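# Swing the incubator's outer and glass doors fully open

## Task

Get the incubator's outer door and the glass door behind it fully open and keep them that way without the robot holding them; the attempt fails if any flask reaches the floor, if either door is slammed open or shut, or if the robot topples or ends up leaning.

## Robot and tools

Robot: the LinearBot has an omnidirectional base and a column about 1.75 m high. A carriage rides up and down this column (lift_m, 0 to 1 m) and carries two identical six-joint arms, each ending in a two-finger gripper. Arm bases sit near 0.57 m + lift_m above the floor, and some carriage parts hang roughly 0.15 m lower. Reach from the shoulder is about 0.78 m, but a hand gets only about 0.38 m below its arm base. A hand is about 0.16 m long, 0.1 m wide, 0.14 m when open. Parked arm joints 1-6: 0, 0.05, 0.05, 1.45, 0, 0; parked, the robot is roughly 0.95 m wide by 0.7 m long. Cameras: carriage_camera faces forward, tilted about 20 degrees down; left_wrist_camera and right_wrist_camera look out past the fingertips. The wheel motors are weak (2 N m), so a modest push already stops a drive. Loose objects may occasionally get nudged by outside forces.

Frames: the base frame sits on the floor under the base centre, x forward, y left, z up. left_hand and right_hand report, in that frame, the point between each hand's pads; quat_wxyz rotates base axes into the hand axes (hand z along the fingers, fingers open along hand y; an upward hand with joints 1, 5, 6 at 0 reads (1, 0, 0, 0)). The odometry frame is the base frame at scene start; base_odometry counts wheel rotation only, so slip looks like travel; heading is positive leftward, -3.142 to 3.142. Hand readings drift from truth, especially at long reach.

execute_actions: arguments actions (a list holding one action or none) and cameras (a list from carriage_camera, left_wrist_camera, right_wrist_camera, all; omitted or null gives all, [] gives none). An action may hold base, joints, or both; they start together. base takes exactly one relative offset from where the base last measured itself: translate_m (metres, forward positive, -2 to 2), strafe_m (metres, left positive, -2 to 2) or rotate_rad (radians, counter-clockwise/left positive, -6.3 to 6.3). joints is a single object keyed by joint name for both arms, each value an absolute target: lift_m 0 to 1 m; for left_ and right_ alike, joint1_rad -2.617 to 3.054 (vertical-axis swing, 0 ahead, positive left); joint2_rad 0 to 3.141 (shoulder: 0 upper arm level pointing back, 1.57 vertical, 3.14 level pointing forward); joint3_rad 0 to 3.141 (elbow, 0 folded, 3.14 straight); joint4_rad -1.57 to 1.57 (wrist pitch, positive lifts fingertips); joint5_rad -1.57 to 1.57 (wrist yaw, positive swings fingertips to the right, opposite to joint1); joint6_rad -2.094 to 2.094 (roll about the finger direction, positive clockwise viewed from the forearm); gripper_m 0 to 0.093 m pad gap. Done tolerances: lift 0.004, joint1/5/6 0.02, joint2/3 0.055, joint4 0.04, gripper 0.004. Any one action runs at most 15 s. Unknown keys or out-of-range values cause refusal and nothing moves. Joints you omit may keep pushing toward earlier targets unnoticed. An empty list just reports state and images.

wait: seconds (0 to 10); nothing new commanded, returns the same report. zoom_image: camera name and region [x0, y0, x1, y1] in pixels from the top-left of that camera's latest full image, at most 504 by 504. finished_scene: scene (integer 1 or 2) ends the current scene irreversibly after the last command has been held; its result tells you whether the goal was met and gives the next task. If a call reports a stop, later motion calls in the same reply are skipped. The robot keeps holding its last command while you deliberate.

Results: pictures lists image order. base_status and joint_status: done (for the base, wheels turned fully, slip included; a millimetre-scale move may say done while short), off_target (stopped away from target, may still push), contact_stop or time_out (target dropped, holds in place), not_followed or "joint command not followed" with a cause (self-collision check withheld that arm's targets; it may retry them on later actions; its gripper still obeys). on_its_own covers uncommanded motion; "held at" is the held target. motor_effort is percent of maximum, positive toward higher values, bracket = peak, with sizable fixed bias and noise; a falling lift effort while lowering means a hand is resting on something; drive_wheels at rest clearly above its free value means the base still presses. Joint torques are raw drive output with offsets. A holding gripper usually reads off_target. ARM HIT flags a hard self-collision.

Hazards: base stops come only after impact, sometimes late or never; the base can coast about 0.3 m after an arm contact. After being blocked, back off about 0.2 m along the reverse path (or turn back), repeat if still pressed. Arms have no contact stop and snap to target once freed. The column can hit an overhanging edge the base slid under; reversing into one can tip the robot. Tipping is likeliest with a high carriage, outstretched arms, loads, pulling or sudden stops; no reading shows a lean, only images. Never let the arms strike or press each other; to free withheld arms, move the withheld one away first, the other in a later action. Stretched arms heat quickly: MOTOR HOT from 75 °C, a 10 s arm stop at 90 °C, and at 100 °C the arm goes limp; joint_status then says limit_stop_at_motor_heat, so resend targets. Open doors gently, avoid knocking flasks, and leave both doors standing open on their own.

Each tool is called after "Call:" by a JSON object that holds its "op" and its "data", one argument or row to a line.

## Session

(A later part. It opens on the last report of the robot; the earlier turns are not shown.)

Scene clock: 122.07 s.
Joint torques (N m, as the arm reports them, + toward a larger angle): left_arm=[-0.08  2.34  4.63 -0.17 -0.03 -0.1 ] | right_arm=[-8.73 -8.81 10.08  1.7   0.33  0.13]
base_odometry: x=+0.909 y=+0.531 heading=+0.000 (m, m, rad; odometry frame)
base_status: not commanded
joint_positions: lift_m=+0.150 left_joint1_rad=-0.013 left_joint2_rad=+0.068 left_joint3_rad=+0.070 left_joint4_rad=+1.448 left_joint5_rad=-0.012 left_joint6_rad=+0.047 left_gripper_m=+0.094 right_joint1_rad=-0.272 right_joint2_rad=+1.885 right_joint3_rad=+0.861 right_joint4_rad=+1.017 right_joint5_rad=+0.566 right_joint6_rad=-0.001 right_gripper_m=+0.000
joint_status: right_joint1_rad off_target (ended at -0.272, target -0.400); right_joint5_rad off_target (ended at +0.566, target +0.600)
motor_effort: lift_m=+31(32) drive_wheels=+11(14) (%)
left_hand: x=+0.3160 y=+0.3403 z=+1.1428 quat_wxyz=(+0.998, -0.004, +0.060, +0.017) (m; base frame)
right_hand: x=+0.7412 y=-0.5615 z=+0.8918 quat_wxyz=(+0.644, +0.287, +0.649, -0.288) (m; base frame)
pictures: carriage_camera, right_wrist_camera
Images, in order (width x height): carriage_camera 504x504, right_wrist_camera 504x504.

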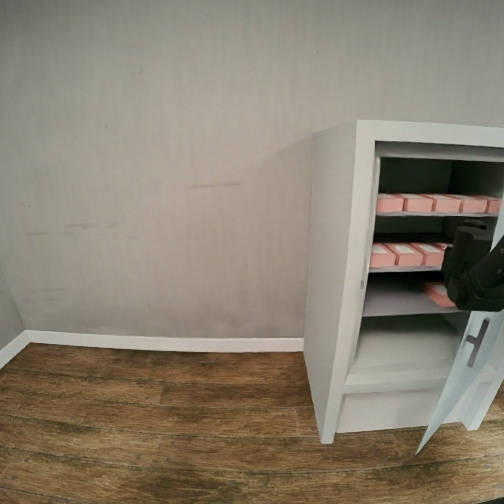

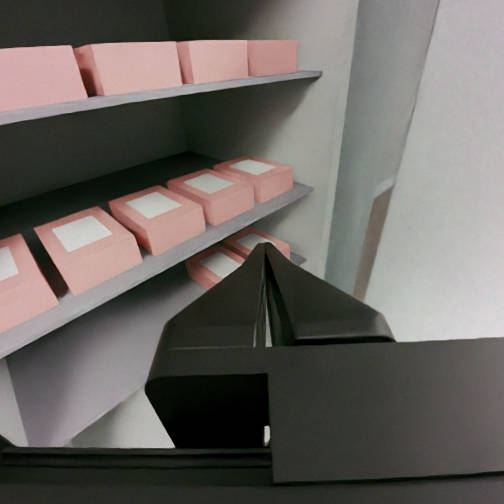

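Call:
{"op": "execute_actions", "data": {
  "actions": [
    {"joints":{"right_joint1_rad":-0.2,"right_joint5_rad":1.1}}
  ],
  "cameras": []
}}

Call:
{"op": "execute_actions", "data": {
  "actions": [
    {"base":{"translate_m":-0.1},"joints":{"right_joint1_rad":-0.3,"right_joint5_rad":1.0}}
  ],
  "cameras": ["carriage_camera"]
}}

Call:
{"op": "execute_actions", "data": {
  "actions": [
    {"joints":{"right_joint1_rad":-0.55,"right_joint5_rad":0.75}}
  ],
  "cameras": ["carriage_camera","right_wrist_camera"]
}}

Scene clock: 125.87 s.
Joint torques (N m, as the arm reports them, + toward a larger angle): left_arm=[-0.05  2.28  4.53 -0.16 -0.03 -0.1 ] | right_arm=[-0.98 -9.79  7.51  1.82  3.19  0.1 ]
base_odometry: x=+0.909 y=+0.531 heading=-0.001 (m, m, rad; odometry frame)
base_status: not commanded
joint_positions: lift_m=+0.150 left_joint1_rad=-0.013 left_joint2_rad=+0.068 left_joint3_rad=+0.070 left_joint4_rad=+1.448 left_joint5_rad=-0.012 left_joint6_rad=+0.047 left_gripper_m=+0.094 right_joint1_rad=-0.185 right_joint2_rad=+1.895 right_joint3_rad=+0.893 right_joint4_rad=+0.993 right_joint5_rad=+0.799 right_joint6_rad=-0.001 right_gripper_m=+0.000
joint_status: right_joint5_rad off_target (ended at +0.800, target +1.100); the others done
motor_effort: lift_m=+30(31) drive_wheels=-4(12) (%)
left_hand: x=+0.3160 y=+0.3403 z=+1.1428 quat_wxyz=(+0.998, -0.004, +0.060, +0.017) (m; base frame)
right_hand: x=+0.7344 y=-0.5483 z=+0.8948 quat_wxyz=(+0.620, +0.333, +0.626, -0.335) (m; base frame)
pictures: none
No camera images: the call's "cameras" was empty. Leave "cameras" out to get every camera's image.

Scene clock: 127.43 s.
Joint torques (N m, as the arm reports them, + toward a larger angle): left_arm=[-0.09  2.29  4.6  -0.14 -0.04 -0.11] | right_arm=[ 0.34 -9.68  7.36  1.93  0.04  0.09]
base_odometry: x=+0.809 y=+0.532 heading=+0.000 (m, m, rad; odometry frame)
base_status: done
joint_positions: lift_m=+0.150 left_joint1_rad=-0.013 left_joint2_rad=+0.068 left_joint3_rad=+0.070 left_joint4_rad=+1.448 left_joint5_rad=-0.012 left_joint6_rad=+0.047 left_gripper_m=+0.094 right_joint1_rad=-0.305 right_joint2_rad=+1.895 right_joint3_rad=+0.896 right_joint4_rad=+0.973 right_joint5_rad=+0.992 right_joint6_rad=+0.001 right_gripper_m=+0.000
joint_status: all done
motor_effort: lift_m=+29(30) drive_wheels=+4(27) (%)
left_hand: x=+0.3160 y=+0.3403 z=+1.1428 quat_wxyz=(+0.998, -0.004, +0.060, +0.017) (m; base frame)
right_hand: x=+0.6758 y=-0.6125 z=+0.8925 quat_wxyz=(+0.555, +0.424, +0.572, -0.430) (m; base frame)
pictures: carriage_camera
Images, in order (width x height): carriage_camera 504x504.

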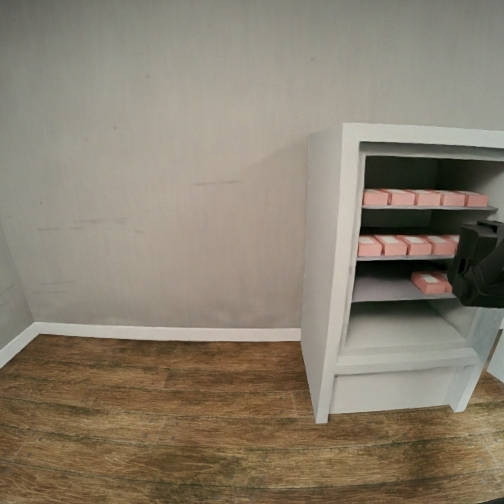

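Scene clock: 128.30 s.
Joint torques (N m, as the arm reports them, + toward a larger angle): left_arm=[-0.09  2.39  4.64 -0.13 -0.03 -0.1 ] | right_arm=[ 0.46 -9.82  7.37  2.05 -0.13  0.09]
base_odometry: x=+0.809 y=+0.532 heading=+0.000 (m, m, rad; odometry frame)
base_status: not commanded
joint_positions: lift_m=+0.150 left_joint1_rad=-0.013 left_joint2_rad=+0.068 left_joint3_rad=+0.070 left_joint4_rad=+1.448 left_joint5_rad=-0.012 left_joint6_rad=+0.047 left_gripper_m=+0.094 right_joint1_rad=-0.556 right_joint2_rad=+1.895 right_joint3_rad=+0.896 right_joint4_rad=+0.973 right_joint5_rad=+0.759 right_joint6_rad=+0.001 right_gripper_m=+0.000
joint_status: all done
motor_effort: lift_m=+31(31) drive_wheels=+4(5) (%)
left_hand: x=+0.3160 y=+0.3403 z=+1.1428 quat_wxyz=(+0.998, -0.004, +0.060, +0.017) (m; base frame)
right_hand: x=+0.6351 y=-0.6955 z=+0.8917 quat_wxyz=(+0.551, +0.431, +0.569, -0.433) (m; base frame)
pictures: carriage_camera, right_wrist_camera
Images, in order (width x height): carriage_camera 504x504, right_wrist_camera 504x504.

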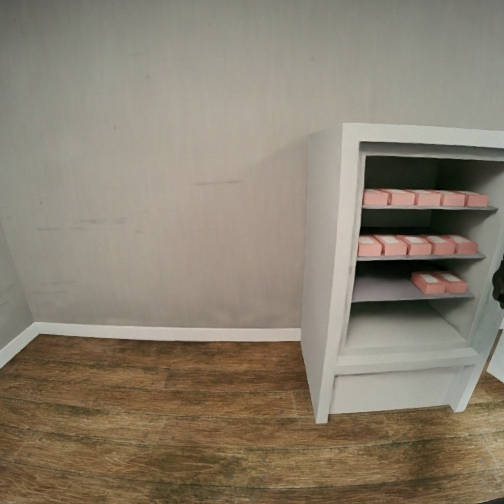

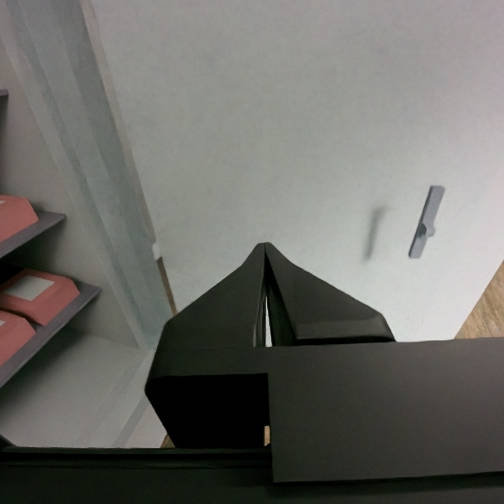

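Swung far already. Finish in small strafes.

Call:
{"op": "execute_actions", "data": {
  "actions": [
    {"base":{"strafe_m":-0.2}}
  ],
  "cameras": ["right_wrist_camera"]
}}

Call:
{"op": "execute_actions", "data": {
  "actions": [
    {"base":{"strafe_m":-0.06}}
  ],
  "cameras": ["right_wrist_camera"]
}}

Call:
{"op": "execute_actions", "data": {
  "actions": [
    {"base":{"strafe_m":-0.05}}
  ],
  "cameras": ["carriage_camera","right_wrist_camera"]
}}

Scene clock: 132.47 s.
Joint torques (N m, as the arm reports them, + toward a larger angle): left_arm=[-0.1   2.29  4.57 -0.15 -0.04 -0.1 ] | right_arm=[ 0.2  -9.8   7.27  2.07 -0.12  0.1 ]
base_odometry: x=+0.810 y=+0.332 heading=+0.000 (m, m, rad; odometry frame)
base_status: done
joint_positions: lift_m=+0.150 left_joint1_rad=-0.013 left_joint2_rad=+0.068 left_joint3_rad=+0.070 left_joint4_rad=+1.448 left_joint5_rad=-0.012 left_joint6_rad=+0.047 left_gripper_m=+0.094 right_joint1_rad=-0.553 right_joint2_rad=+1.895 right_joint3_rad=+0.896 right_joint4_rad=+0.971 right_joint5_rad=+0.757 right_joint6_rad=+0.001 right_gripper_m=+0.000
joint_status: not commanded
motor_effort: lift_m=+31(30) drive_wheels=-4(19) (%)
left_hand: x=+0.3160 y=+0.3403 z=+1.1428 quat_wxyz=(+0.998, -0.004, +0.060, +0.017) (m; base frame)
right_hand: x=+0.6364 y=-0.6944 z=+0.8914 quat_wxyz=(+0.551, +0.430, +0.570, -0.432) (m; base frame)
pictures: right_wrist_camera
Images, in order (width x height): right_wrist_camera 504x504.

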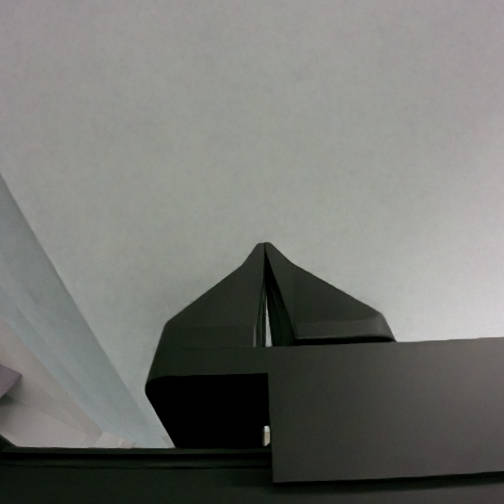

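Scene clock: 133.83 s.
Joint torques (N m, as the arm reports them, + toward a larger angle): left_arm=[-0.14  2.19  4.57 -0.12 -0.07 -0.1 ] | right_arm=[-0.22 -9.9   7.44  2.1   0.    0.07]
base_odometry: x=+0.810 y=+0.272 heading=+0.001 (m, m, rad; odometry frame)
base_status: done
joint_positions: lift_m=+0.150 left_joint1_rad=-0.013 left_joint2_rad=+0.068 left_joint3_rad=+0.070 left_joint4_rad=+1.448 left_joint5_rad=-0.012 left_joint6_rad=+0.047 left_gripper_m=+0.094 right_joint1_rad=-0.546 right_joint2_rad=+1.895 right_joint3_rad=+0.895 right_joint4_rad=+0.970 right_joint5_rad=+0.752 right_joint6_rad=+0.001 right_gripper_m=+0.000
joint_status: not commanded
motor_effort: lift_m=+31(30) drive_wheels=-3(23) (%)
left_hand: x=+0.3160 y=+0.3403 z=+1.1428 quat_wxyz=(+0.998, -0.004, +0.060, +0.017) (m; base frame)
right_hand: x=+0.6395 y=-0.6918 z=+0.8909 quat_wxyz=(+0.553, +0.427, +0.574, -0.428) (m; base frame)
pictures: right_wrist_camera
Images, in order (width x height): right_wrist_camera 504x504.

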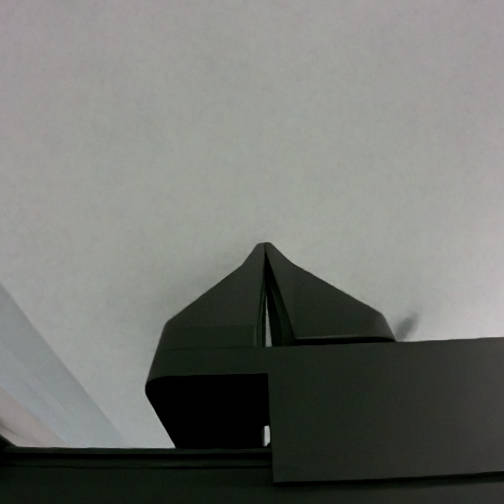

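Scene clock: 134.97 s.
Joint torques (N m, as the arm reports them, + toward a larger angle): left_arm=[-0.07  2.39  4.45 -0.13 -0.04 -0.1 ] | right_arm=[-5.45 -9.36  8.32  2.08 -0.12  0.09]
base_odometry: x=+0.810 y=+0.227 heading=+0.002 (m, m, rad; odometry frame)
base_status: strafe_m contact_stop (by the wheels' count: -0.044 of -0.050)
joint_positions: lift_m=+0.150 left_joint1_rad=-0.013 left_joint2_rad=+0.068 left_joint3_rad=+0.070 left_joint4_rad=+1.449 left_joint5_rad=-0.012 left_joint6_rad=+0.047 left_gripper_m=+0.094 right_joint1_rad=-0.469 right_joint2_rad=+1.890 right_joint3_rad=+0.884 right_joint4_rad=+0.970 right_joint5_rad=+0.758 right_joint6_rad=+0.001 right_gripper_m=+0.000
joint_status: not commanded
motor_effort: lift_m=+31(30) drive_wheels=+11(26) (%)
left_hand: x=+0.3158 y=+0.3403 z=+1.1428 quat_wxyz=(+0.998, -0.004, +0.060, +0.017) (m; base frame)
right_hand: x=+0.6626 y=-0.6626 z=+0.8891 quat_wxyz=(+0.566, +0.405, +0.590, -0.409) (m; base frame)
pictures: carriage_camera, right_wrist_camera
Images, in order (width x height): carriage_camera 504x504, right_wrist_camera 504x504.

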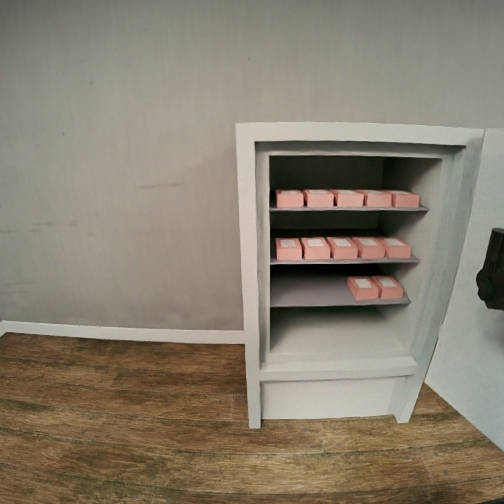

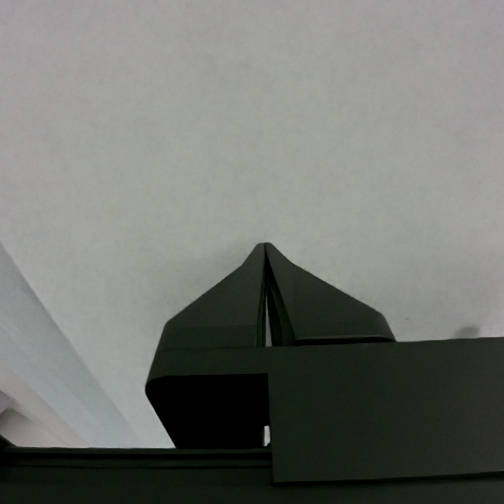

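Call:
{"op": "execute_actions", "data": {
  "actions": [
    {"base":{"strafe_m":0.08}}
  ],
  "cameras": ["right_wrist_camera"]
}}

Call:
{"op": "finished_scene", "data": {
  "scene": 1
}}

Scene clock: 137.97 s.
Joint torques (N m, as the arm reports them, + toward a larger angle): left_arm=[-0.09  2.27  4.61 -0.14 -0.05 -0.1 ] | right_arm=[ 0.18 -9.25  8.25  2.1   0.06  0.09]
base_odometry: x=+0.810 y=+0.307 heading=+0.001 (m, m, rad; odometry frame)
base_status: done
joint_positions: lift_m=+0.150 left_joint1_rad=-0.013 left_joint2_rad=+0.068 left_joint3_rad=+0.070 left_joint4_rad=+1.449 left_joint5_rad=-0.012 left_joint6_rad=+0.047 left_gripper_m=+0.094 right_joint1_rad=-0.550 right_joint2_rad=+1.890 right_joint3_rad=+0.884 right_joint4_rad=+0.970 right_joint5_rad=+0.742 right_joint6_rad=+0.001 right_gripper_m=+0.000
joint_status: not commanded
motor_effort: lift_m=+31(30) drive_wheels=+9(21) (%)
left_hand: x=+0.3158 y=+0.3403 z=+1.1428 quat_wxyz=(+0.998, -0.004, +0.060, +0.017) (m; base frame)
right_hand: x=+0.6379 y=-0.6913 z=+0.8891 quat_wxyz=(+0.552, +0.425, +0.577, -0.427) (m; base frame)
pictures: right_wrist_camera
Images, in order (width x height): right_wrist_camera 504x504.

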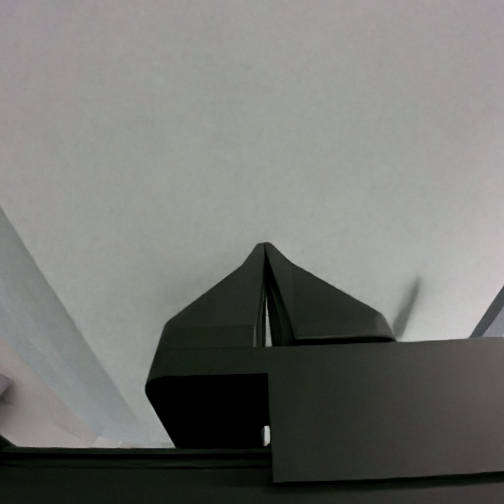

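The scene is finished: the task was done.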